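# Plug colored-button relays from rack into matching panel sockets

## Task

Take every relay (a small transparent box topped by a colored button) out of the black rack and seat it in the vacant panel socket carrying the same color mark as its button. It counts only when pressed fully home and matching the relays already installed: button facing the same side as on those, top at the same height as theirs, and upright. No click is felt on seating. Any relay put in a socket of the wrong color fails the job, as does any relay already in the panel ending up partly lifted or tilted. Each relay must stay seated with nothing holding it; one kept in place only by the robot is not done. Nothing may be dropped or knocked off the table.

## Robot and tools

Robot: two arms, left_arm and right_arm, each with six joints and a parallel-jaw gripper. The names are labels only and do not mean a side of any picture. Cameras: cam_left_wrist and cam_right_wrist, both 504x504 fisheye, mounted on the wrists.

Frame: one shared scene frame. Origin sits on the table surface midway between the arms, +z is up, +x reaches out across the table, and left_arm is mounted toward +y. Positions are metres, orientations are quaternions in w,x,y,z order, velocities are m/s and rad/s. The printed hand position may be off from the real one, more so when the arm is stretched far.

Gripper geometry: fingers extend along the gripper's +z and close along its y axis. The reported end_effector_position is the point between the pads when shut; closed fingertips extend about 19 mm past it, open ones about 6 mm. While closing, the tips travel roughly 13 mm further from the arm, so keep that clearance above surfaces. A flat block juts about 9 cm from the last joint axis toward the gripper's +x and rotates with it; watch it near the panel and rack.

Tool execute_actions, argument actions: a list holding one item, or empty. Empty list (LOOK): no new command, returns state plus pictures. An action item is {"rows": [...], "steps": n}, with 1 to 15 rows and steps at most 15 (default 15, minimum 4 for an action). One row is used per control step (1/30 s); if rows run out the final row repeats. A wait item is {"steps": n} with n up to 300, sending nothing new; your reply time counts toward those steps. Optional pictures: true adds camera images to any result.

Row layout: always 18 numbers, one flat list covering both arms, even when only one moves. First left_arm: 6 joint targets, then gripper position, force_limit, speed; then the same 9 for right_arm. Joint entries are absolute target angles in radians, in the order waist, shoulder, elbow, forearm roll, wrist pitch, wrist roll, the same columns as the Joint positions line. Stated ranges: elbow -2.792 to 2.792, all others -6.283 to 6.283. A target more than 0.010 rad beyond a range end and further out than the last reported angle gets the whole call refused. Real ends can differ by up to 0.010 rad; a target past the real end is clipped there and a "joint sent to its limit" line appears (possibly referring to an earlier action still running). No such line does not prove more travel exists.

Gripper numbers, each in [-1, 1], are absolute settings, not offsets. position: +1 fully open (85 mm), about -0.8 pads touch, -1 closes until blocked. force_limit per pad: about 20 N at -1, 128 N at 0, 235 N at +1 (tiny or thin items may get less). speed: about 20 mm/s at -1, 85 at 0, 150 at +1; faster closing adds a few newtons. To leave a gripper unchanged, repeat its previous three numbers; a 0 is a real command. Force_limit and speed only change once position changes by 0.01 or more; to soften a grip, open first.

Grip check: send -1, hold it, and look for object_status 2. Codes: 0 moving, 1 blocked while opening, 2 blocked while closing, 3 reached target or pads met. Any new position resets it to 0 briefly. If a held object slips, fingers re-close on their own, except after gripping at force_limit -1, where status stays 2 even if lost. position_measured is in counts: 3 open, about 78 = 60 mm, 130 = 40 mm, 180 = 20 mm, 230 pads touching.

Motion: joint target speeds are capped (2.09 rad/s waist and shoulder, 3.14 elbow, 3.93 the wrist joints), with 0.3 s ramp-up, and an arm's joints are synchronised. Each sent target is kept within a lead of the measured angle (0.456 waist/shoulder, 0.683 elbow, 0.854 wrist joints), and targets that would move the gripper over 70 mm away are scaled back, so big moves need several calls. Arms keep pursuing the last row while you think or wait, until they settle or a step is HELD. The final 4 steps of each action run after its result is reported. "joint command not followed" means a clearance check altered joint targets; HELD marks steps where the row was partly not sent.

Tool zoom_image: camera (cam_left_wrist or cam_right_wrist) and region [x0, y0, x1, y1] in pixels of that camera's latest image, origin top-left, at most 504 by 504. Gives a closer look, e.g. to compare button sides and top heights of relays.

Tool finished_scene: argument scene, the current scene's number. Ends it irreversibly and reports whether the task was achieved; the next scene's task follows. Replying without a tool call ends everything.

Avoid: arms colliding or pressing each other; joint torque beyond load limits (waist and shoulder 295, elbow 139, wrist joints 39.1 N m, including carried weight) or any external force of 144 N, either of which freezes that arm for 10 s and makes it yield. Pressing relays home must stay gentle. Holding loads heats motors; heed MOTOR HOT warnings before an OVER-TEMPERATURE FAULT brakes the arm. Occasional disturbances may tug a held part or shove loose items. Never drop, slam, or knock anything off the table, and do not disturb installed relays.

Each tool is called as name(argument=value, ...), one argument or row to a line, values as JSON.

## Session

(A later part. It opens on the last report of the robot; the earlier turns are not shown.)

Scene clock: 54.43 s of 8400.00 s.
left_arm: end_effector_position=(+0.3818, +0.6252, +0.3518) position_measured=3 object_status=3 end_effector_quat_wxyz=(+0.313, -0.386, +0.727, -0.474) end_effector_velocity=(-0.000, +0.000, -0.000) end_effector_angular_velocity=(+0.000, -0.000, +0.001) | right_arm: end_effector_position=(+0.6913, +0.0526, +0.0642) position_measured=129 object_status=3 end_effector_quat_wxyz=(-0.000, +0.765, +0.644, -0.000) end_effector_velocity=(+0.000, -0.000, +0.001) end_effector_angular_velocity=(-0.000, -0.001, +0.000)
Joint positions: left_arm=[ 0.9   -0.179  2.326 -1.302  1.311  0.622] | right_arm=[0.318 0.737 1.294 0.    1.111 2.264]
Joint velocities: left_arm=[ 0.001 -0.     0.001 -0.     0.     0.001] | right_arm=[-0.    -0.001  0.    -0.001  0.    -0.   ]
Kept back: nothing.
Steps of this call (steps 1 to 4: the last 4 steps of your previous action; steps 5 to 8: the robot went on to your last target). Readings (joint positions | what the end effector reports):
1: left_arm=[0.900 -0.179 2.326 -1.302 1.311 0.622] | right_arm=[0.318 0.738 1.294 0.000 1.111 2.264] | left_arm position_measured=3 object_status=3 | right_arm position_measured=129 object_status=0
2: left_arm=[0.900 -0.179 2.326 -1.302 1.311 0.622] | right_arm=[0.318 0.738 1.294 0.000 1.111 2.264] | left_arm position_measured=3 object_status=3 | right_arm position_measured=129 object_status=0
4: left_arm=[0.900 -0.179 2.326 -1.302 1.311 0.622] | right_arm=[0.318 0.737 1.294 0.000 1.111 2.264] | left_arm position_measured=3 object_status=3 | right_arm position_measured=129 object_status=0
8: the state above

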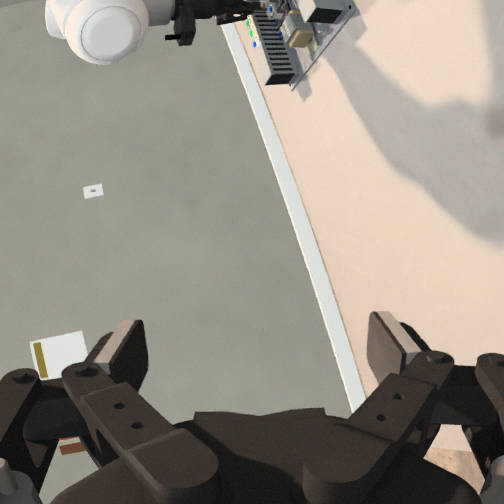

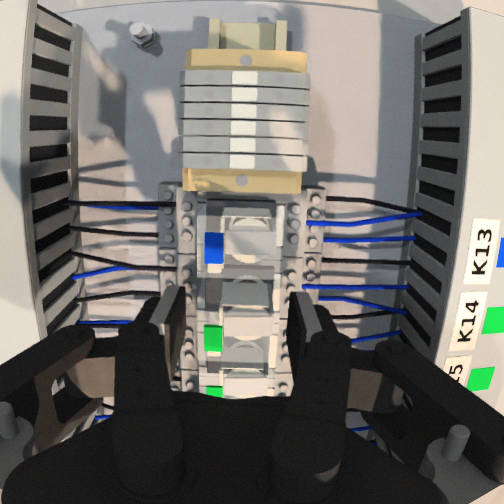

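execute_actions(
  actions=[
    {"rows":[[0.9,-0.179,2.326,-1.302,1.311,0.622,1,0,0,0.3149,0.7334,1.3,0,1.1082,2.2605,0,-0.5,-0.3],[0.9,-0.179,2.326,-1.302,1.311,0.622,1,0,0,0.3149,0.7334,1.3,0,1.1082,2.2605,0,-0.5,-0.3],[0.9,-0.179,2.326,-1.302,1.311,0.622,1,0,0,0.3149,0.7334,1.3,0,1.1082,2.2605,0,-0.5,-0.3],[0.9,-0.179,2.326,-1.302,1.311,0.622,1,0,0,0.3149,0.7334,1.3,0,1.1082,2.2605,0,-0.5,-0.3],[0.9,-0.179,2.326,-1.302,1.311,0.622,1,0,0,0.3149,0.7334,1.3,0,1.1082,2.2605,-1,-0.6,-0.3]],"steps":15},
  ],
)

execute_actions(
  actions=[
    {"rows":[[0.9,-0.179,2.326,-1.302,1.311,0.622,1,0,0,0.3149,0.7334,1.3,0,1.1082,2.2605,-1,-0.6,-0.3],[0.9,-0.179,2.326,-1.302,1.311,0.622,1,0,0,0.3149,0.7334,1.3,0,1.1082,2.2605,-1,-0.6,-0.3],[0.9,-0.179,2.326,-1.302,1.311,0.622,1,0,0,0.3149,0.7334,1.3,0,1.1082,2.2605,-1,-0.6,-0.3],[0.9,-0.179,2.326,-1.302,1.311,0.622,1,0,0,0.3149,0.7334,1.3,0,1.1082,2.2605,-1,-0.6,-0.3],[0.9,-0.179,2.326,-1.302,1.311,0.622,1,0,0,0.3149,0.7334,1.3,0,1.1082,2.2605,-1,-0.6,-0.3],[0.9,-0.179,2.326,-1.302,1.311,0.622,1,0,0,0.3154,0.734,1.2989,0,1.1087,2.261,-1,-0.6,-0.3],[0.9,-0.179,2.326,-1.302,1.311,0.622,1,0,0,0.316,0.7346,1.2978,0,1.1091,2.2616,-1,-0.6,-0.3],[0.9,-0.179,2.326,-1.302,1.311,0.622,1,0,0,0.3165,0.7352,1.2967,0,1.1096,2.2621,-1,-0.6,-0.3],[0.9,-0.179,2.326,-1.302,1.311,0.622,1,0,0,0.317,0.7358,1.2956,0,1.1101,2.2626,-1,-0.6,-0.3],[0.9,-0.179,2.326,-1.302,1.311,0.622,1,0,0,0.3176,0.7364,1.2945,0,1.1105,2.2632,-1,-0.6,-0.3],[0.9,-0.179,2.326,-1.302,1.311,0.622,1,0,0,0.3181,0.7371,1.2935,0,1.111,2.2637,-1,-0.6,-0.3]],"steps":15},
  ],
)

execute_actions(
  actions=[
    {"steps":10},
  ],
  pictures=true,
)

zoom_image(
  camera="cam_right_wrist",
  region=[130,170,370,410],
)

Scene clock: 55.43 s of 8400.00 s.
left_arm: end_effector_position=(+0.3818, +0.6252, +0.3518) position_measured=3 object_status=3 end_effector_quat_wxyz=(+0.313, -0.386, +0.727, -0.474) end_effector_velocity=(-0.000, +0.001, +0.000) end_effector_angular_velocity=(+0.000, +0.000, +0.003) | right_arm: end_effector_position=(+0.6907, +0.0489, +0.0645) position_measured=152 object_status=0 end_effector_quat_wxyz=(+0.000, +0.765, +0.644, -0.000) end_effector_velocity=(+0.001, -0.000, +0.002) end_effector_angular_velocity=(+0.001, -0.003, +0.000)
Joint positions: left_arm=[ 0.9   -0.179  2.326 -1.302  1.311  0.622] | right_arm=[ 0.315  0.733  1.3   -0.     1.108  2.261]
Joint velocities: left_arm=[ 0.002 -0.    -0.     0.    -0.    -0.   ] | right_arm=[-0.001 -0.002  0.    -0.    -0.001 -0.001]
Steps of this call (steps 1 to 15: the robot went on to your last target; steps 16 to 19: nothing new was sent; steps 20 to 30: the first 11 steps of this action). Readings (joint positions | what the end effector reports):
20: left_arm=[0.900 -0.179 2.326 -1.302 1.311 0.622] | right_arm=[0.318 0.737 1.294 -0.000 1.111 2.264] | left_arm position_measured=3 object_status=3 | right_arm position_measured=129 object_status=3
21: left_arm=[0.900 -0.179 2.326 -1.302 1.311 0.622] | right_arm=[0.317 0.735 1.296 -0.000 1.111 2.263] | left_arm position_measured=3 object_status=3 | right_arm position_measured=129 object_status=3
23: left_arm=[0.900 -0.179 2.326 -1.302 1.311 0.622] | right_arm=[0.315 0.733 1.300 -0.000 1.109 2.261] | left_arm position_measured=3 object_status=3 | right_arm position_measured=129 object_status=3
27: left_arm=[0.900 -0.179 2.326 -1.302 1.311 0.622] | right_arm=[0.315 0.733 1.300 -0.000 1.108 2.261] | left_arm position_measured=3 object_status=3 | right_arm position_measured=136 object_status=0
30: the state above

Scene clock: 55.93 s of 8400.00 s.
left_arm: end_effector_position=(+0.3818, +0.6252, +0.3518) position_measured=3 object_status=3 end_effector_quat_wxyz=(+0.313, -0.386, +0.727, -0.474) end_effector_velocity=(-0.000, +0.000, -0.000) end_effector_angular_velocity=(+0.001, -0.001, +0.000) | right_arm: end_effector_position=(+0.6913, +0.0517, +0.0649) position_measured=164 object_status=2 end_effector_quat_wxyz=(+0.000, +0.765, +0.644, +0.000) end_effector_velocity=(+0.002, +0.018, -0.001) end_effector_angular_velocity=(-0.002, +0.004, -0.004)
Joint positions: left_arm=[ 0.9   -0.179  2.326 -1.302  1.311  0.622] | right_arm=[ 0.317  0.736  1.295 -0.     1.11   2.262]
Joint velocities: left_arm=[ 0.001  0.     0.    -0.    -0.     0.002] | right_arm=[ 0.016  0.02  -0.034  0.     0.018  0.02 ]
Steps of this call (steps 1 to 4: the last 4 steps of your previous action; steps 5 to 15: the first 11 steps of this action). Readings (joint positions | what the end effector reports):
5: left_arm=[0.900 -0.179 2.326 -1.302 1.311 0.622] | right_arm=[0.315 0.733 1.300 -0.000 1.108 2.261] | left_arm position_measured=3 object_status=3 | right_arm position_measured=164 object_status=0
6: left_arm=[0.900 -0.179 2.326 -1.302 1.311 0.622] | right_arm=[0.315 0.733 1.300 -0.000 1.108 2.261] | left_arm position_measured=3 object_status=3 | right_arm position_measured=164 object_status=0
8: left_arm=[0.900 -0.179 2.326 -1.302 1.311 0.622] | right_arm=[0.315 0.733 1.300 -0.000 1.108 2.261] | left_arm position_measured=3 object_status=3 | right_arm position_measured=164 object_status=2
12: left_arm=[0.900 -0.179 2.326 -1.302 1.311 0.622] | right_arm=[0.316 0.734 1.299 -0.000 1.108 2.261] | left_arm position_measured=3 object_status=3 | right_arm position_measured=164 object_status=2
15: the state above

Scene clock: 56.27 s of 8400.00 s.
left_arm: end_effector_position=(+0.3818, +0.6252, +0.3518) position_measured=3 object_status=3 end_effector_quat_wxyz=(+0.313, -0.386, +0.727, -0.474) end_effector_velocity=(-0.000, -0.001, -0.000) end_effector_angular_velocity=(-0.000, -0.000, -0.002) | right_arm: end_effector_position=(+0.6913, +0.0526, +0.0645) position_measured=164 object_status=2 end_effector_quat_wxyz=(+0.000, +0.765, +0.644, +0.000) end_effector_velocity=(-0.000, +0.000, -0.001) end_effector_angular_velocity=(-0.001, +0.002, +0.000)
Joint positions: left_arm=[ 0.9   -0.179  2.326 -1.302  1.311  0.622] | right_arm=[ 0.318  0.737  1.293 -0.     1.111  2.264]
Joint velocities: left_arm=[-0.001  0.     0.001 -0.     0.001  0.001] | right_arm=[0.    0.001 0.    0.    0.    0.   ]
Kept back: nothing.
Steps of this call (steps 1 to 4: the last 4 steps of your previous action; steps 5 to 10: the robot went on to your last target). Readings (joint positions | what the end effector reports):
1: left_arm=[0.900 -0.179 2.326 -1.302 1.311 0.622] | right_arm=[0.318 0.736 1.294 -0.000 1.110 2.263] | left_arm position_measured=3 object_status=3 | right_arm position_measured=164 object_status=2
2: left_arm=[0.900 -0.179 2.326 -1.302 1.311 0.622] | right_arm=[0.318 0.737 1.294 -0.000 1.111 2.263] | left_arm position_measured=3 object_status=3 | right_arm position_measured=164 object_status=2
4: left_arm=[0.900 -0.179 2.326 -1.302 1.311 0.622] | right_arm=[0.318 0.737 1.293 -0.000 1.111 2.264] | left_arm position_measured=3 object_status=3 | right_arm position_measured=164 object_status=2
8: left_arm=[0.900 -0.179 2.326 -1.302 1.311 0.622] | right_arm=[0.318 0.737 1.293 -0.000 1.111 2.264] | left_arm position_measured=3 object_status=3 | right_arm position_measured=164 object_status=2
10: the state above

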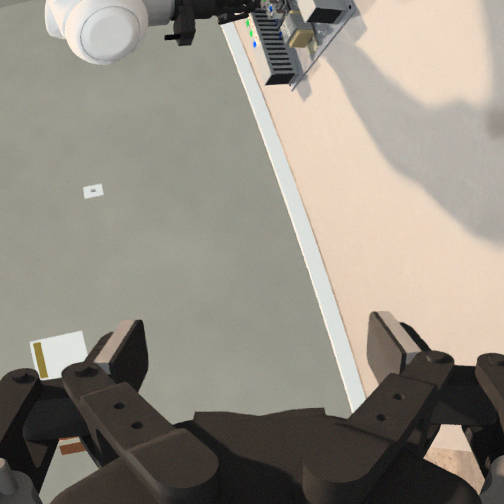

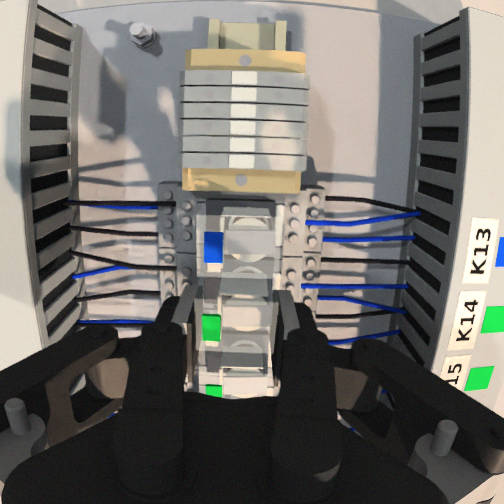

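Region (130, 170, 370, 410) of cam_right_wrist's 504x504 image, scaled by 2.100, with more detail than that image has.

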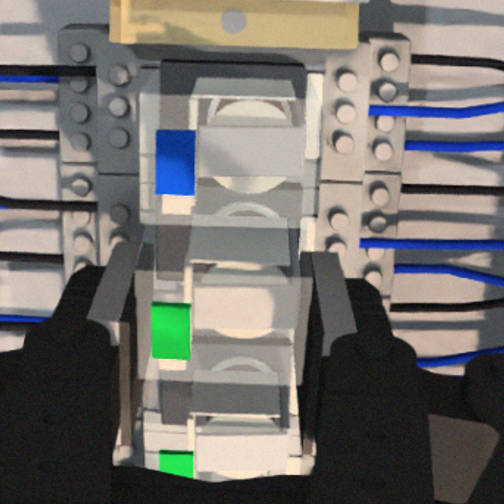

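execute_actions(
  actions=[
    {"rows":[[0.9,-0.179,2.326,-1.302,1.311,0.622,1,0,0,0.3181,0.7364,1.2927,0,1.1125,2.2637,-1,-0.6,-0.3],[0.9,-0.179,2.326,-1.302,1.311,0.622,1,0,0,0.3181,0.7358,1.2919,0,1.1139,2.2637,-1,-0.6,-0.3],[0.9,-0.179,2.326,-1.302,1.311,0.622,1,0,0,0.3181,0.7351,1.2911,0,1.1154,2.2637,-1,-0.6,-0.3],[0.9,-0.179,2.326,-1.302,1.311,0.622,1,0,0,0.3181,0.7345,1.2903,0,1.1168,2.2637,-1,-0.6,-0.3],[0.9,-0.179,2.326,-1.302,1.311,0.622,1,0,0,0.3181,0.7335,1.2891,0,1.119,2.2637,-1,-0.6,-0.3],[0.9,-0.179,2.326,-1.302,1.311,0.622,1,0,0,0.3181,0.7325,1.2879,0,1.1212,2.2637,-1,-0.6,-0.3],[0.9,-0.179,2.326,-1.302,1.311,0.622,1,0,0,0.3181,0.7312,1.2864,0,1.124,2.2637,-1,-0.6,-0.3]],"steps":12},
  ],
)

execute_actions(
  actions=[
    {"steps":8},
  ],
  pictures=true,
)

zoom_image(
  camera="cam_right_wrist",
  region=[130,170,370,410],
)

Scene clock: 56.80 s of 8400.00 s.
left_arm: end_effector_position=(+0.3818, +0.6252, +0.3518) position_measured=3 object_status=3 end_effector_quat_wxyz=(+0.313, -0.386, +0.727, -0.474) end_effector_velocity=(-0.000, +0.000, -0.000) end_effector_angular_velocity=(+0.000, -0.000, +0.000) | right_arm: end_effector_position=(+0.6915, +0.0528, +0.0716) position_measured=164 object_status=2 end_effector_quat_wxyz=(-0.000, +0.765, +0.644, -0.000) end_effector_velocity=(+0.003, +0.001, +0.046) end_effector_angular_velocity=(+0.003, -0.005, -0.001)
Joint positions: left_arm=[ 0.9   -0.179  2.326 -1.302  1.311  0.622] | right_arm=[0.318 0.733 1.287 0.    1.122 2.264]
Joint velocities: left_arm=[ 0.001  0.     0.001 -0.     0.     0.001] | right_arm=[-0.001 -0.031 -0.033  0.     0.059 -0.   ]
Steps of this call (steps 1 to 8: the robot went on to your last target; steps 9 to 16: the first 8 steps of this action). Readings (joint positions | what the end effector reports):
9: left_arm=[0.900 -0.179 2.326 -1.302 1.311 0.622] | right_arm=[0.318 0.737 1.293 -0.000 1.111 2.264] | left_arm position_measured=3 object_status=3 | right_arm position_measured=164 object_status=2
10: left_arm=[0.900 -0.179 2.326 -1.302 1.311 0.622] | right_arm=[0.318 0.737 1.293 -0.000 1.112 2.264] | left_arm position_measured=3 object_status=3 | right_arm position_measured=164 object_status=2
12: left_arm=[0.900 -0.179 2.326 -1.302 1.311 0.622] | right_arm=[0.318 0.736 1.292 -0.000 1.114 2.264] | left_arm position_measured=3 object_status=3 | right_arm position_measured=164 object_status=2
16: the state above

Scene clock: 57.07 s of 8400.00 s.
left_arm: end_effector_position=(+0.3818, +0.6252, +0.3518) position_measured=3 object_status=3 end_effector_quat_wxyz=(+0.313, -0.386, +0.727, -0.474) end_effector_velocity=(-0.000, +0.000, +0.000) end_effector_angular_velocity=(-0.000, +0.000, +0.001) | right_arm: end_effector_position=(+0.6916, +0.0529, +0.0732) position_measured=164 object_status=2 end_effector_quat_wxyz=(-0.000, +0.765, +0.644, -0.000) end_effector_velocity=(+0.000, -0.000, +0.001) end_effector_angular_velocity=(+0.001, -0.001, -0.001)
Joint positions: left_arm=[ 0.9   -0.179  2.326 -1.302  1.311  0.622] | right_arm=[0.318 0.731 1.286 0.    1.124 2.264]
Joint velocities: left_arm=[ 0.001 -0.     0.    -0.    -0.    -0.001] | right_arm=[-0.001 -0.001 -0.    -0.     0.    -0.   ]
Kept back: nothing.
Steps of this call (steps 1 to 4: the last 4 steps of your previous action; steps 5 to 8: the robot went on to your last target). Readings (joint positions | what the end effector reports):
1: left_arm=[0.900 -0.179 2.326 -1.302 1.311 0.622] | right_arm=[0.318 0.732 1.287 0.000 1.123 2.264] | left_arm position_measured=3 object_status=3 | right_arm position_measured=164 object_status=2
2: left_arm=[0.900 -0.179 2.326 -1.302 1.311 0.622] | right_arm=[0.318 0.732 1.286 0.000 1.124 2.264] | left_arm position_measured=3 object_status=3 | right_arm position_measured=164 object_status=2
4: left_arm=[0.900 -0.179 2.326 -1.302 1.311 0.622] | right_arm=[0.318 0.731 1.286 0.000 1.124 2.264] | left_arm position_measured=3 object_status=3 | right_arm position_measured=164 object_status=2
8: the state above

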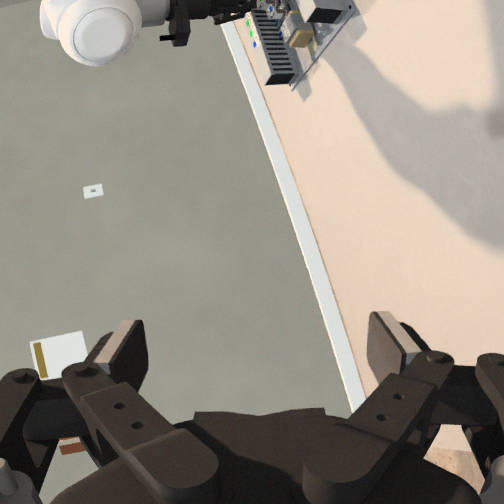

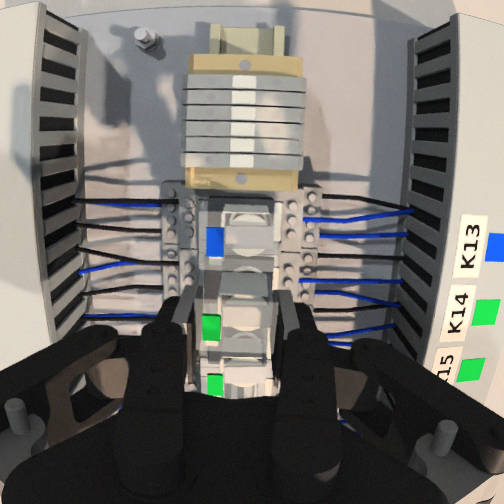

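Region (130, 170, 370, 410) of cam_right_wrist's 504x504 image, scaled by 2.100, with more detail than that image has.

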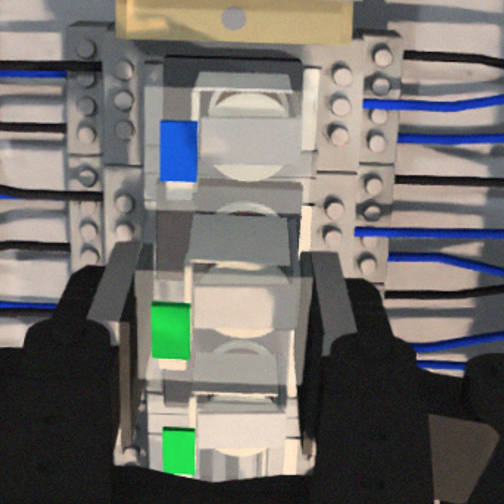

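execute_actions(
  actions=[],
)

Scene clock: 57.77 s of 8400.00 s.
left_arm: end_effector_position=(+0.3818, +0.6252, +0.3518) position_measured=3 object_status=3 end_effector_quat_wxyz=(+0.313, -0.386, +0.727, -0.474) end_effector_velocity=(-0.000, -0.001, -0.000) end_effector_angular_velocity=(-0.002, +0.000, -0.001) | right_arm: end_effector_position=(+0.6917, +0.0528, +0.0733) position_measured=164 object_status=2 end_effector_quat_wxyz=(-0.000, +0.765, +0.644, -0.000) end_effector_velocity=(+0.000, +0.000, +0.001) end_effector_angular_velocity=(+0.001, -0.001, -0.000)
Joint positions: left_arm=[ 0.9   -0.179  2.326 -1.302  1.311  0.622] | right_arm=[0.318 0.731 1.286 0.    1.124 2.264]
Joint velocities: left_arm=[-0.     0.     0.001 -0.     0.002 -0.001] | right_arm=[-0.    -0.001 -0.    -0.    -0.     0.   ]
Kept back: nothing.
Steps of this call (steps 1 to 15: the robot went on to your last target; steps 16 to 21: nothing new was sent). Readings (joint positions | what the end effector reports):
1: left_arm=[0.900 -0.179 2.326 -1.302 1.311 0.622] | right_arm=[0.318 0.731 1.286 0.000 1.124 2.264] | left_arm position_measured=3 object_status=3 | right_arm position_measured=164 object_status=2
2: left_arm=[0.900 -0.179 2.326 -1.302 1.311 0.622] | right_arm=[0.318 0.731 1.286 0.000 1.124 2.264] | left_arm position_measured=3 object_status=3 | right_arm position_measured=164 object_status=2
4: left_arm=[0.900 -0.179 2.326 -1.302 1.311 0.622] | right_arm=[0.318 0.731 1.286 0.000 1.124 2.264] | left_arm position_measured=3 object_status=3 | right_arm position_measured=164 object_status=2
8: left_arm=[0.900 -0.179 2.326 -1.302 1.311 0.622] | right_arm=[0.318 0.731 1.286 0.000 1.124 2.264] | left_arm position_measured=3 object_status=3 | right_arm position_measured=164 object_status=2
21: the state above
All arms were judged still, so your last target was given up. Only a new action makes them travel on or press farther. Fingers that are still opening or closing keep moving.

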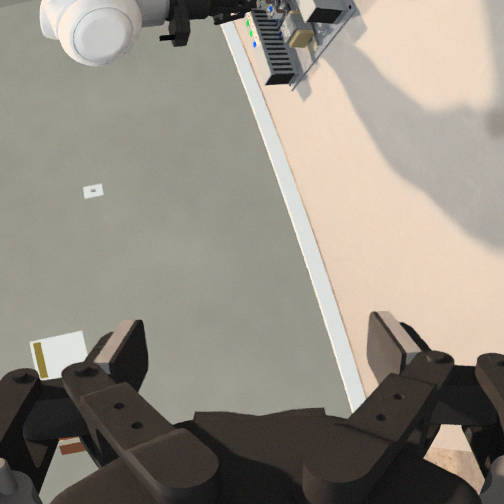

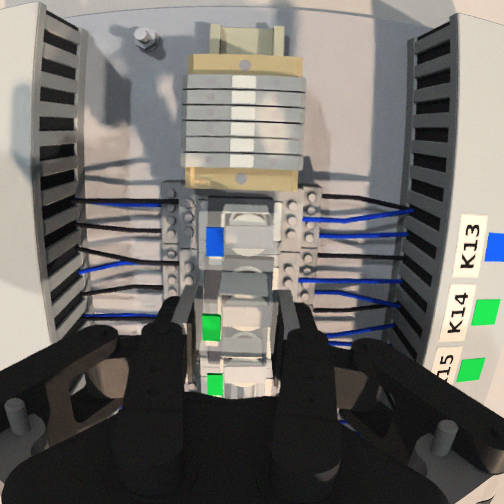

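execute_actions(
  actions=[
    {"rows":[[0.9,-0.179,2.326,-1.302,1.311,0.622,1,0,0,0.3181,0.7292,1.2840,0,1.1283,2.2637,-1,-0.6,-0.3],[0.9,-0.179,2.326,-1.302,1.311,0.622,1,0,0,0.3181,0.7292,1.2840,0,1.1283,2.2637,-1,-0.6,-0.3],[0.9,-0.179,2.326,-1.302,1.311,0.622,1,0,0,0.3181,0.7292,1.2840,0,1.1283,2.2637,-1,-0.6,-0.3],[0.9,-0.179,2.326,-1.302,1.311,0.622,1,0,0,0.3181,0.7292,1.2840,0,1.1283,2.2637,-1,-0.6,-0.3],[0.9,-0.179,2.326,-1.302,1.311,0.622,1,0,0,0.3181,0.7292,1.2840,0,1.1283,2.2637,-1,-0.6,-0.3],[0.9,-0.179,2.326,-1.302,1.311,0.622,1,0,0,0.3181,0.7292,1.2840,0,1.1283,2.2637,-1,-0.6,-0.3],[0.9,-0.179,2.326,-1.302,1.311,0.622,1,0,0,0.3172,0.7281,1.2859,0,1.1275,2.2628,-1,-0.6,-0.3]],"steps":15},
  ],
  pictures=true,
)

zoom_image(
  camera="cam_right_wrist",
  region=[130,170,370,410],
)

Scene clock: 58.53 s of 8400.00 s.
left_arm: end_effector_position=(+0.3818, +0.6252, +0.3518) position_measured=3 object_status=3 end_effector_quat_wxyz=(+0.313, -0.386, +0.727, -0.474) end_effector_velocity=(+0.000, +0.000, -0.000) end_effector_angular_velocity=(+0.000, +0.000, +0.000) | right_arm: end_effector_position=(+0.6915, +0.0518, +0.0764) position_measured=164 object_status=2 end_effector_quat_wxyz=(-0.000, +0.765, +0.644, -0.000) end_effector_velocity=(+0.001, +0.000, -0.001) end_effector_angular_velocity=(+0.002, -0.003, +0.005)
Joint positions: left_arm=[ 0.9   -0.179  2.326 -1.302  1.311  0.622] | right_arm=[0.317 0.728 1.286 0.    1.128 2.263]
Joint velocities: left_arm=[-0.     0.001 -0.    -0.    -0.001  0.   ] | right_arm=[ 0.     0.     0.002 -0.    -0.006 -0.005]
Steps of this call (steps 1 to 12: nothing new was sent; steps 13 to 23: the first 11 steps of this action). Readings (joint positions | what the end effector reports):
13: left_arm=[0.900 -0.179 2.326 -1.302 1.311 0.622] | right_arm=[0.318 0.731 1.286 0.000 1.124 2.264] | left_arm position_measured=3 object_status=3 | right_arm position_measured=164 object_status=2
14: left_arm=[0.900 -0.179 2.326 -1.302 1.311 0.622] | right_arm=[0.318 0.730 1.285 0.000 1.126 2.264] | left_arm position_measured=3 object_status=3 | right_arm position_measured=164 object_status=2
16: left_arm=[0.900 -0.179 2.326 -1.302 1.311 0.622] | right_arm=[0.318 0.729 1.284 0.000 1.128 2.264] | left_arm position_measured=3 object_status=3 | right_arm position_measured=164 object_status=2
20: left_arm=[0.900 -0.179 2.326 -1.302 1.311 0.622] | right_arm=[0.318 0.729 1.285 0.000 1.128 2.264] | left_arm position_measured=3 object_status=3 | right_arm position_measured=164 object_status=2
23: the state above

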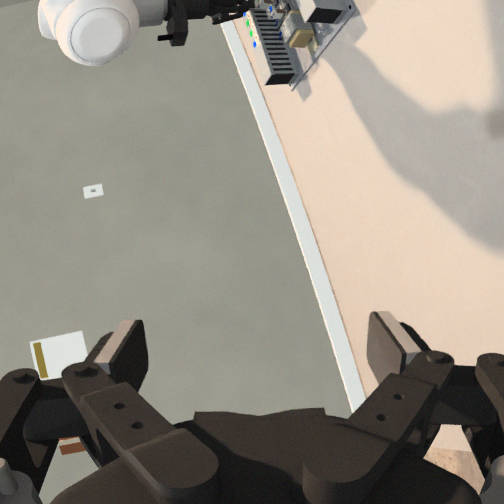

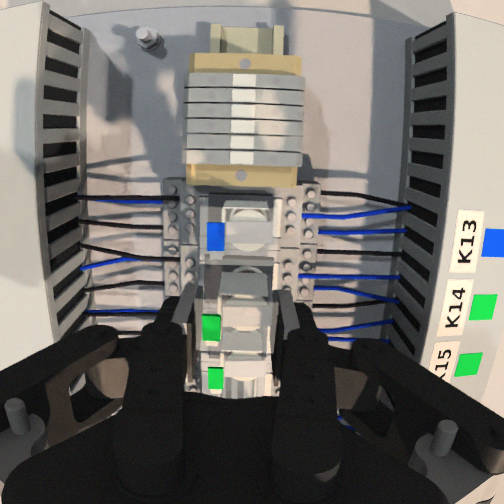

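Region (130, 170, 370, 410) of cam_right_wrist's 504x504 image, scaled by 2.100, with more detail than that image has.

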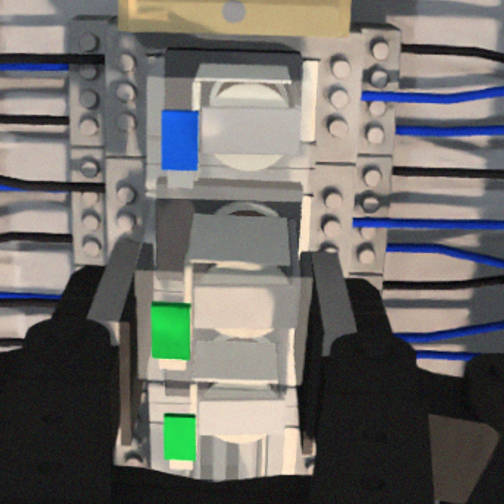

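execute_actions(
  actions=[
    {"rows":[[0.9,-0.179,2.326,-1.302,1.311,0.622,1,0,0,0.3172,0.7291,1.2871,0,1.1253,2.2628,-1,-0.6,-0.3],[0.9,-0.179,2.326,-1.302,1.311,0.622,1,0,0,0.3172,0.7291,1.2871,0,1.1253,2.2628,-1,-0.6,-0.3],[0.9,-0.179,2.326,-1.302,1.311,0.622,1,0,0,0.3172,0.7301,1.2883,0,1.1232,2.2628,-1,-0.6,-0.3],[0.9,-0.179,2.326,-1.302,1.311,0.622,1,0,0,0.3172,0.7301,1.2883,0,1.1232,2.2628,-1,-0.6,-0.3],[0.9,-0.179,2.326,-1.302,1.311,0.622,1,0,0,0.3172,0.7307,1.2891,0,1.1218,2.2628,-1,-0.6,-0.3],[0.9,-0.179,2.326,-1.302,1.311,0.622,1,0,0,0.3172,0.7307,1.2891,0,1.1218,2.2628,-1,-0.6,-0.3],[0.9,-0.179,2.326,-1.302,1.311,0.622,1,0,0,0.3172,0.7314,1.2899,0,1.1203,2.2628,-1,-0.6,-0.3],[0.9,-0.179,2.326,-1.302,1.311,0.622,1,0,0,0.3172,0.7314,1.2899,0,1.1203,2.2628,-1,-0.6,-0.3],[0.9,-0.179,2.326,-1.302,1.311,0.622,1,0,0,0.3172,0.7323,1.2910,0,1.1183,2.2628,-1,-0.6,-0.3]],"steps":15},
  ],
  pictures=true,
)

zoom_image(
  camera="cam_right_wrist",
  region=[130,170,370,410],
)

Scene clock: 59.30 s of 8400.00 s.
left_arm: end_effector_position=(+0.3818, +0.6252, +0.3518) position_measured=3 object_status=3 end_effector_quat_wxyz=(+0.313, -0.386, +0.727, -0.474) end_effector_velocity=(-0.000, +0.000, -0.000) end_effector_angular_velocity=(-0.001, +0.001, +0.002) | right_arm: end_effector_position=(+0.6913, +0.0517, +0.0703) position_measured=164 object_status=2 end_effector_quat_wxyz=(+0.000, +0.765, +0.644, +0.000) end_effector_velocity=(-0.002, -0.002, -0.013) end_effector_angular_velocity=(-0.004, +0.007, -0.001)
Joint positions: left_arm=[ 0.9   -0.179  2.326 -1.302  1.311  0.622] | right_arm=[ 0.317  0.732  1.291 -0.     1.119  2.263]
Joint velocities: left_arm=[ 0.001  0.     0.001  0.    -0.001 -0.001] | right_arm=[-0.001  0.009  0.009 -0.    -0.01   0.   ]
Steps of this call (steps 1 to 4: the last 4 steps of your previous action; steps 5 to 12: the robot went on to your last target; steps 13 to 23: the first 11 steps of this action). Readings (joint positions | what the end effector reports):
13: left_arm=[0.900 -0.179 2.326 -1.302 1.311 0.622] | right_arm=[0.317 0.728 1.286 0.000 1.127 2.263] | left_arm position_measured=3 object_status=3 | right_arm position_measured=164 object_status=2
14: left_arm=[0.900 -0.179 2.326 -1.302 1.311 0.622] | right_arm=[0.317 0.728 1.287 0.000 1.126 2.263] | left_arm position_measured=3 object_status=3 | right_arm position_measured=164 object_status=2
16: left_arm=[0.900 -0.179 2.326 -1.302 1.311 0.622] | right_arm=[0.317 0.729 1.288 -0.000 1.124 2.263] | left_arm position_measured=3 object_status=3 | right_arm position_measured=164 object_status=2
20: left_arm=[0.900 -0.179 2.326 -1.302 1.311 0.622] | right_arm=[0.317 0.731 1.289 -0.000 1.121 2.263] | left_arm position_measured=3 object_status=3 | right_arm position_measured=164 object_status=2
23: the state above

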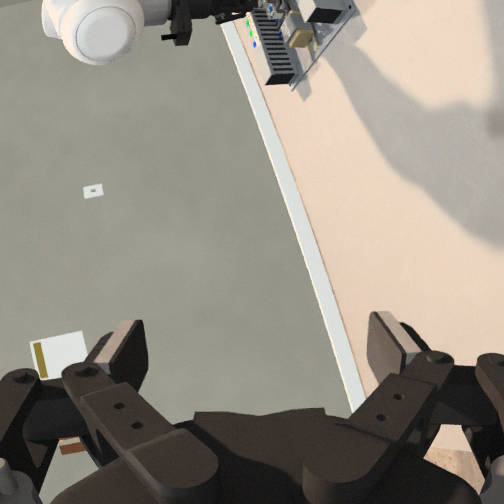

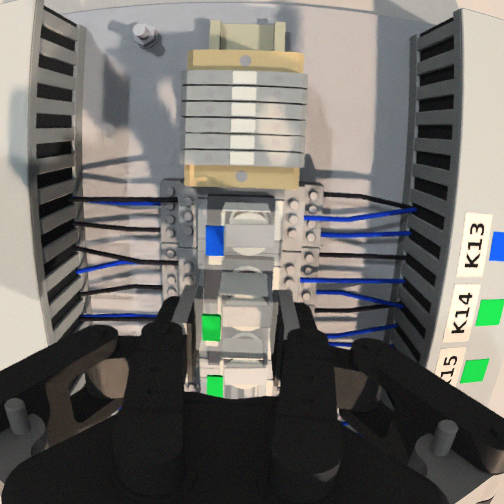

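Region (130, 170, 370, 410) of cam_right_wrist's 504x504 image, scaled by 2.100, with more detail than that image has.

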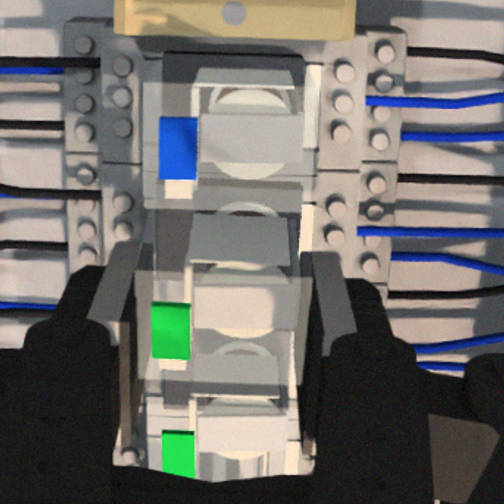

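execute_actions(
  actions=[
    {"rows":[[0.9,-0.179,2.326,-1.302,1.311,0.622,1,0,0,0.3172,0.7326,1.2914,0,1.1176,2.2628,-1,-0.6,-0.3],[0.9,-0.179,2.326,-1.302,1.311,0.622,1,0,0,0.3172,0.7329,1.2918,0,1.1169,2.2628,-1,-0.6,-0.3],[0.9,-0.179,2.326,-1.302,1.311,0.622,1,0,0,0.3172,0.7329,1.2918,0,1.1169,2.2628,-1,-0.6,-0.3],[0.9,-0.179,2.326,-1.302,1.311,0.622,1,0,0,0.3172,0.7333,1.2922,0,1.1161,2.2628,-1,-0.6,-0.3],[0.9,-0.179,2.326,-1.302,1.311,0.622,1,0,0,0.3172,0.7336,1.2926,0,1.1154,2.2628,-1,-0.6,-0.3],[0.9,-0.179,2.326,-1.302,1.311,0.622,1,0,0,0.3172,0.7336,1.2926,0,1.1154,2.2628,-1,-0.6,-0.3],[0.9,-0.179,2.326,-1.302,1.311,0.622,1,0,0,0.3172,0.7339,1.2930,0,1.1147,2.2628,-1,-0.6,-0.3],[0.9,-0.179,2.326,-1.302,1.311,0.622,1,0,0,0.3172,0.7343,1.2934,0,1.1139,2.2628,-1,-0.6,-0.3],[0.9,-0.179,2.326,-1.302,1.311,0.622,1,0,0,0.3172,0.7343,1.2934,0,1.1139,2.2628,-1,-0.6,-0.3],[0.9,-0.179,2.326,-1.302,1.311,0.622,1,0,0,0.3172,0.7346,1.2938,0,1.1132,2.2628,-1,-0.6,-0.3],[0.9,-0.179,2.326,-1.302,1.311,0.622,1,0,0,0.3172,0.7349,1.2942,0,1.1125,2.2628,-1,-0.6,-0.3]],"steps":15},
  ],
  pictures=true,
)

zoom_image(
  camera="cam_right_wrist",
  region=[130,170,370,410],
)

Scene clock: 60.27 s of 8400.00 s.
left_arm: end_effector_position=(+0.3818, +0.6252, +0.3518) position_measured=3 object_status=3 end_effector_quat_wxyz=(+0.313, -0.386, +0.727, -0.474) end_effector_velocity=(+0.000, +0.001, +0.000) end_effector_angular_velocity=(+0.001, +0.000, +0.001) | right_arm: end_effector_position=(+0.6912, +0.0516, +0.0667) position_measured=164 object_status=2 end_effector_quat_wxyz=(+0.000, +0.765, +0.644, +0.000) end_effector_velocity=(-0.000, +0.001, -0.009) end_effector_angular_velocity=(+0.002, -0.004, +0.001)
Joint positions: left_arm=[ 0.9   -0.179  2.326 -1.302  1.311  0.622] | right_arm=[ 0.317  0.734  1.294 -0.     1.114  2.263]
Joint velocities: left_arm=[-0.    -0.    -0.001  0.    -0.002 -0.   ] | right_arm=[ 0.001  0.005  0.008 -0.    -0.017 -0.   ]
Steps of this call (steps 1 to 4: the last 4 steps of your previous action; steps 5 to 15: the robot went on to your last target; steps 16 to 18: nothing new was sent; steps 19 to 29: the first 11 steps of this action). Readings (joint positions | what the end effector reports):
19: left_arm=[0.900 -0.179 2.326 -1.302 1.311 0.622] | right_arm=[0.317 0.732 1.291 -0.000 1.118 2.263] | left_arm position_measured=3 object_status=3 | right_arm position_measured=164 object_status=2
20: left_arm=[0.900 -0.179 2.326 -1.302 1.311 0.622] | right_arm=[0.317 0.732 1.291 -0.000 1.118 2.263] | left_arm position_measured=3 object_status=3 | right_arm position_measured=164 object_status=2
22: left_arm=[0.900 -0.179 2.326 -1.302 1.311 0.622] | right_arm=[0.317 0.733 1.292 -0.000 1.117 2.263] | left_arm position_measured=3 object_status=3 | right_arm position_measured=164 object_status=2
26: left_arm=[0.900 -0.179 2.326 -1.302 1.311 0.622] | right_arm=[0.317 0.734 1.293 -0.000 1.115 2.263] | left_arm position_measured=3 object_status=3 | right_arm position_measured=164 object_status=2
29: the state above

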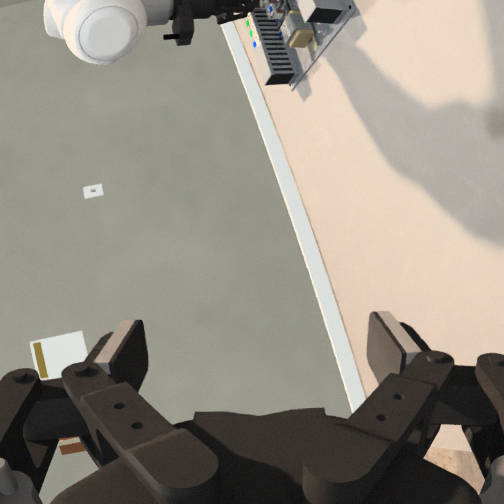

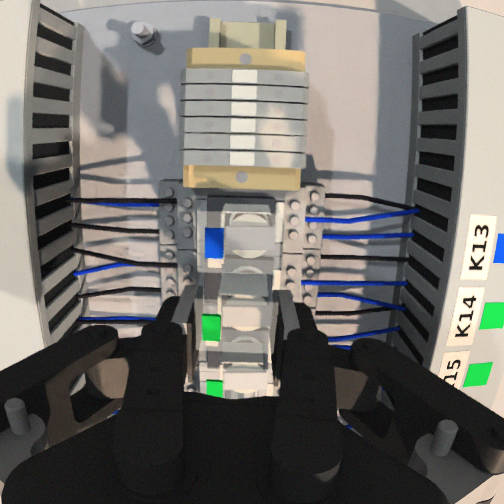

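Region (130, 170, 370, 410) of cam_right_wrist's 504x504 image, scaled by 2.100, with more detail than that image has.

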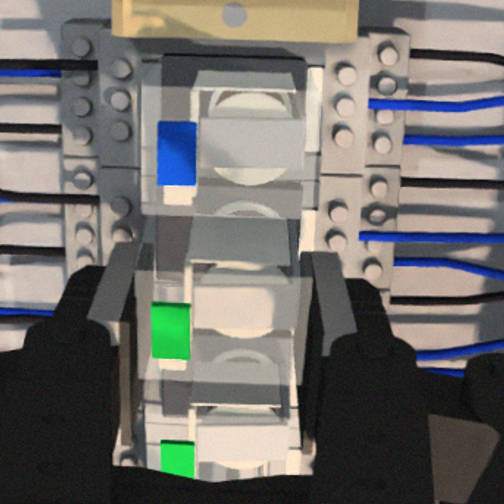

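execute_actions(
  actions=[
    {"rows":[[0.9,-0.179,2.326,-1.302,1.311,0.622,1,0,0,0.3169,0.7354,1.2934,0,1.1129,2.2625,-1,-0.6,-0.3],[0.9,-0.179,2.326,-1.302,1.311,0.622,1,0,0,0.3169,0.7354,1.2934,0,1.1129,2.2625,-1,-0.6,-0.3],[0.9,-0.179,2.326,-1.302,1.311,0.622,1,0,0,0.3169,0.7354,1.2934,0,1.1129,2.2625,-1,-0.6,-0.3],[0.9,-0.179,2.326,-1.302,1.311,0.622,1,0,0,0.3169,0.7357,1.2938,0,1.1122,2.2625,-1,-0.6,-0.3],[0.9,-0.179,2.326,-1.302,1.311,0.622,1,0,0,0.3169,0.7357,1.2938,0,1.1122,2.2625,-1,-0.6,-0.3],[0.9,-0.179,2.326,-1.302,1.311,0.622,1,0,0,0.3169,0.7360,1.2942,0,1.1115,2.2625,-1,-0.6,-0.3],[0.9,-0.179,2.326,-1.302,1.311,0.622,1,0,0,0.3169,0.7360,1.2942,0,1.1115,2.2625,-1,-0.6,-0.3],[0.9,-0.179,2.326,-1.302,1.311,0.622,1,0,0,0.3169,0.7364,1.2946,0,1.1107,2.2625,-1,-0.6,-0.3],[0.9,-0.179,2.326,-1.302,1.311,0.622,1,0,0,0.3169,0.7364,1.2946,0,1.1107,2.2625,-1,-0.6,-0.3],[0.9,-0.179,2.326,-1.302,1.311,0.622,1,0,0,0.3169,0.7367,1.2950,0,1.1100,2.2625,-1,-0.6,-0.3],[0.9,-0.179,2.326,-1.302,1.311,0.622,1,0,0,0.3169,0.7370,1.2954,0,1.1093,2.2625,-1,-0.6,-0.3]],"steps":15},
  ],
)

execute_actions(
  actions=[],
)

zoom_image(
  camera="cam_right_wrist",
  region=[130,170,370,410],
)

Scene clock: 61.00 s of 8400.00 s.
left_arm: end_effector_position=(+0.3818, +0.6252, +0.3518) position_measured=3 object_status=3 end_effector_quat_wxyz=(+0.313, -0.386, +0.727, -0.474) end_effector_velocity=(-0.000, -0.000, +0.000) end_effector_angular_velocity=(-0.001, -0.000, -0.001) | right_arm: end_effector_position=(+0.6915, +0.0514, +0.0644) position_measured=164 object_status=2 end_effector_quat_wxyz=(+0.000, +0.765, +0.644, +0.000) end_effector_velocity=(-0.001, +0.000, -0.008) end_effector_angular_velocity=(+0.001, -0.002, +0.001)
Joint positions: left_arm=[ 0.9   -0.179  2.326 -1.302  1.311  0.622] | right_arm=[ 0.317  0.736  1.295 -0.     1.11   2.262]
Joint velocities: left_arm=[-0.    -0.     0.    -0.     0.001 -0.   ] | right_arm=[ 0.001  0.004  0.009  0.    -0.015 -0.   ]
Steps of this call (steps 1 to 4: the last 4 steps of your previous action; steps 5 to 11: the robot went on to your last target; steps 12 to 22: the first 11 steps of this action). Readings (joint positions | what the end effector reports):
12: left_arm=[0.900 -0.179 2.326 -1.302 1.311 0.622] | right_arm=[0.317 0.735 1.294 -0.000 1.113 2.263] | left_arm position_measured=3 object_status=3 | right_arm position_measured=164 object_status=2
13: left_arm=[0.900 -0.179 2.326 -1.302 1.311 0.622] | right_arm=[0.317 0.735 1.294 -0.000 1.113 2.263] | left_arm position_measured=3 object_status=3 | right_arm position_measured=164 object_status=2
15: left_arm=[0.900 -0.179 2.326 -1.302 1.311 0.622] | right_arm=[0.317 0.735 1.294 -0.000 1.113 2.263] | left_arm position_measured=3 object_status=3 | right_arm position_measured=164 object_status=2
19: left_arm=[0.900 -0.179 2.326 -1.302 1.311 0.622] | right_arm=[0.317 0.736 1.294 -0.000 1.112 2.263] | left_arm position_measured=3 object_status=3 | right_arm position_measured=164 object_status=2
22: the state above

Scene clock: 61.13 s of 8400.00 s.
left_arm: end_effector_position=(+0.3818, +0.6252, +0.3518) position_measured=3 object_status=3 end_effector_quat_wxyz=(+0.313, -0.386, +0.727, -0.474) end_effector_velocity=(-0.000, +0.001, +0.000) end_effector_angular_velocity=(-0.000, +0.000, +0.002) | right_arm: end_effector_position=(+0.6915, +0.0514, +0.0639) position_measured=164 object_status=2 end_effector_quat_wxyz=(+0.000, +0.765, +0.644, +0.000) end_effector_velocity=(-0.001, +0.000, -0.001) end_effector_angular_velocity=(-0.000, +0.000, +0.001)
Joint positions: left_arm=[ 0.9   -0.179  2.326 -1.302  1.311  0.622] | right_arm=[ 0.317  0.737  1.295 -0.     1.109  2.262]
Joint velocities: left_arm=[ 0.001  0.    -0.    -0.    -0.    -0.001] | right_arm=[ 0.001  0.     0.002 -0.    -0.002 -0.   ]
Kept back: nothing.
Steps of this call (steps 1 to 4: the last 4 steps of your previous action). Readings (joint positions | what the end effector reports):
1: left_arm=[0.900 -0.179 2.326 -1.302 1.311 0.622] | right_arm=[0.317 0.737 1.295 -0.000 1.110 2.262] | left_arm position_measured=3 object_status=3 | right_arm position_measured=164 object_status=2
2: left_arm=[0.900 -0.179 2.326 -1.302 1.311 0.622] | right_arm=[0.317 0.737 1.295 -0.000 1.110 2.262] | left_arm position_measured=3 object_status=3 | right_arm position_measured=164 object_status=2
4: the state above

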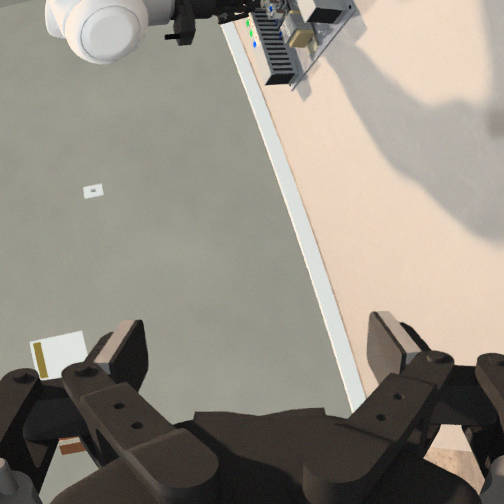

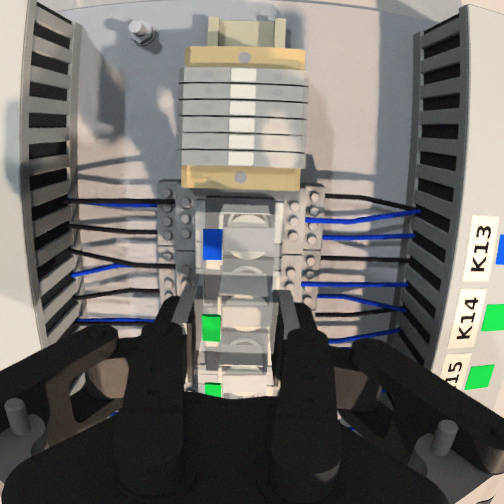

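Region (130, 170, 370, 410) of cam_right_wrist's 504x504 image, scaled by 2.100, with more detail than that image has.

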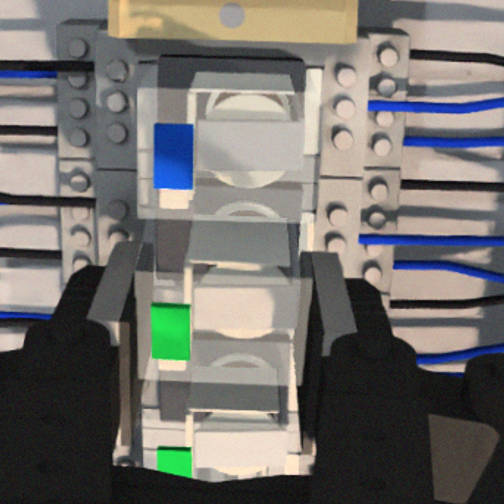

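execute_actions(
  actions=[
    {"rows":[[0.9,-0.179,2.326,-1.302,1.311,0.622,1,0,0,0.3169,0.7370,1.2954,0,1.1093,2.2625,0,-0.5,-0.3]],"steps":15},
  ],
)

execute_actions(
  actions=[
    {"steps":8},
  ],
  pictures=true,
)

zoom_image(
  camera="cam_right_wrist",
  region=[130,170,370,410],
)

Scene clock: 61.70 s of 8400.00 s.
left_arm: end_effector_position=(+0.3818, +0.6252, +0.3518) position_measured=3 object_status=3 end_effector_quat_wxyz=(+0.313, -0.386, +0.727, -0.474) end_effector_velocity=(-0.000, +0.000, +0.000) end_effector_angular_velocity=(-0.001, +0.000, +0.002) | right_arm: end_effector_position=(+0.6914, +0.0514, +0.0629) position_measured=129 object_status=0 end_effector_quat_wxyz=(-0.000, +0.765, +0.644, -0.000) end_effector_velocity=(+0.000, +0.001, +0.002) end_effector_angular_velocity=(+0.001, -0.002, +0.001)
Joint positions: left_arm=[ 0.9   -0.179  2.326 -1.302  1.311  0.622] | right_arm=[0.317 0.738 1.295 0.    1.109 2.262]
Joint velocities: left_arm=[ 0.001 -0.001 -0.    -0.    -0.    -0.002] | right_arm=[ 0.001 -0.002 -0.    -0.001  0.     0.   ]
Steps of this call (steps 1 to 6: the robot went on to your last target; steps 7 to 17: the first 11 steps of this action). Readings (joint positions | what the end effector reports):
7: left_arm=[0.900 -0.179 2.326 -1.302 1.311 0.622] | right_arm=[0.317 0.737 1.295 -0.000 1.109 2.262] | left_arm position_measured=3 object_status=3 | right_arm position_measured=164 object_status=0
8: left_arm=[0.900 -0.179 2.326 -1.302 1.311 0.622] | right_arm=[0.317 0.737 1.295 0.000 1.109 2.262] | left_arm position_measured=3 object_status=3 | right_arm position_measured=164 object_status=0
10: left_arm=[0.900 -0.179 2.326 -1.302 1.311 0.622] | right_arm=[0.317 0.738 1.296 0.000 1.109 2.262] | left_arm position_measured=3 object_status=3 | right_arm position_measured=156 object_status=0
14: left_arm=[0.900 -0.179 2.326 -1.302 1.311 0.622] | right_arm=[0.317 0.738 1.296 0.000 1.109 2.262] | left_arm position_measured=3 object_status=3 | right_arm position_measured=135 object_status=0
17: the state above

Scene clock: 61.97 s of 8400.00 s.
left_arm: end_effector_position=(+0.3818, +0.6252, +0.3518) position_measured=3 object_status=3 end_effector_quat_wxyz=(+0.313, -0.386, +0.727, -0.474) end_effector_velocity=(+0.000, -0.000, -0.000) end_effector_angular_velocity=(-0.001, +0.001, -0.000) | right_arm: end_effector_position=(+0.6914, +0.0514, +0.0633) position_measured=129 object_status=3 end_effector_quat_wxyz=(-0.000, +0.765, +0.644, -0.000) end_effector_velocity=(-0.000, -0.000, -0.000) end_effector_angular_velocity=(-0.001, +0.001, +0.000)
Joint positions: left_arm=[ 0.9   -0.179  2.326 -1.302  1.311  0.622] | right_arm=[0.317 0.737 1.295 0.    1.109 2.262]
Joint velocities: left_arm=[-0.001  0.     0.     0.    -0.    -0.001] | right_arm=[-0.     0.     0.    -0.001  0.001  0.   ]
Kept back: nothing.
Steps of this call (steps 1 to 4: the last 4 steps of your previous action; steps 5 to 8: the robot went on to your last target). Readings (joint positions | what the end effector reports):
1: left_arm=[0.900 -0.179 2.326 -1.302 1.311 0.622] | right_arm=[0.317 0.738 1.295 0.000 1.109 2.262] | left_arm position_measured=3 object_status=3 | right_arm position_measured=129 object_status=0
2: left_arm=[0.900 -0.179 2.326 -1.302 1.311 0.622] | right_arm=[0.317 0.738 1.295 0.000 1.109 2.262] | left_arm position_measured=3 object_status=3 | right_arm position_measured=129 object_status=0
4: left_arm=[0.900 -0.179 2.326 -1.302 1.311 0.622] | right_arm=[0.317 0.737 1.295 0.000 1.109 2.262] | left_arm position_measured=3 object_status=3 | right_arm position_measured=129 object_status=0
8: the state above

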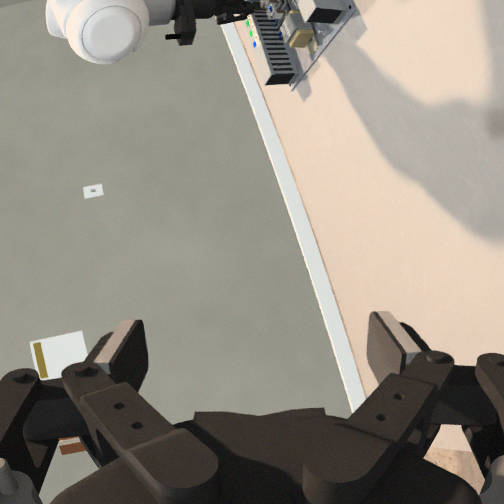

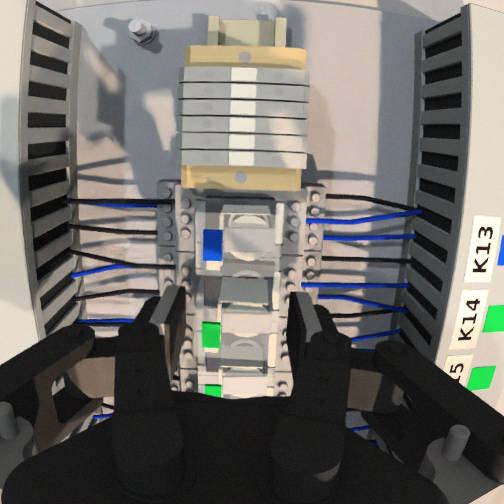

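Region (130, 170, 370, 410) of cam_right_wrist's 504x504 image, scaled by 2.100, with more detail than that image has.

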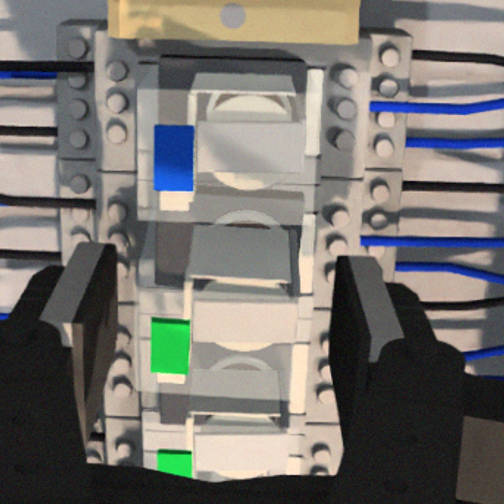

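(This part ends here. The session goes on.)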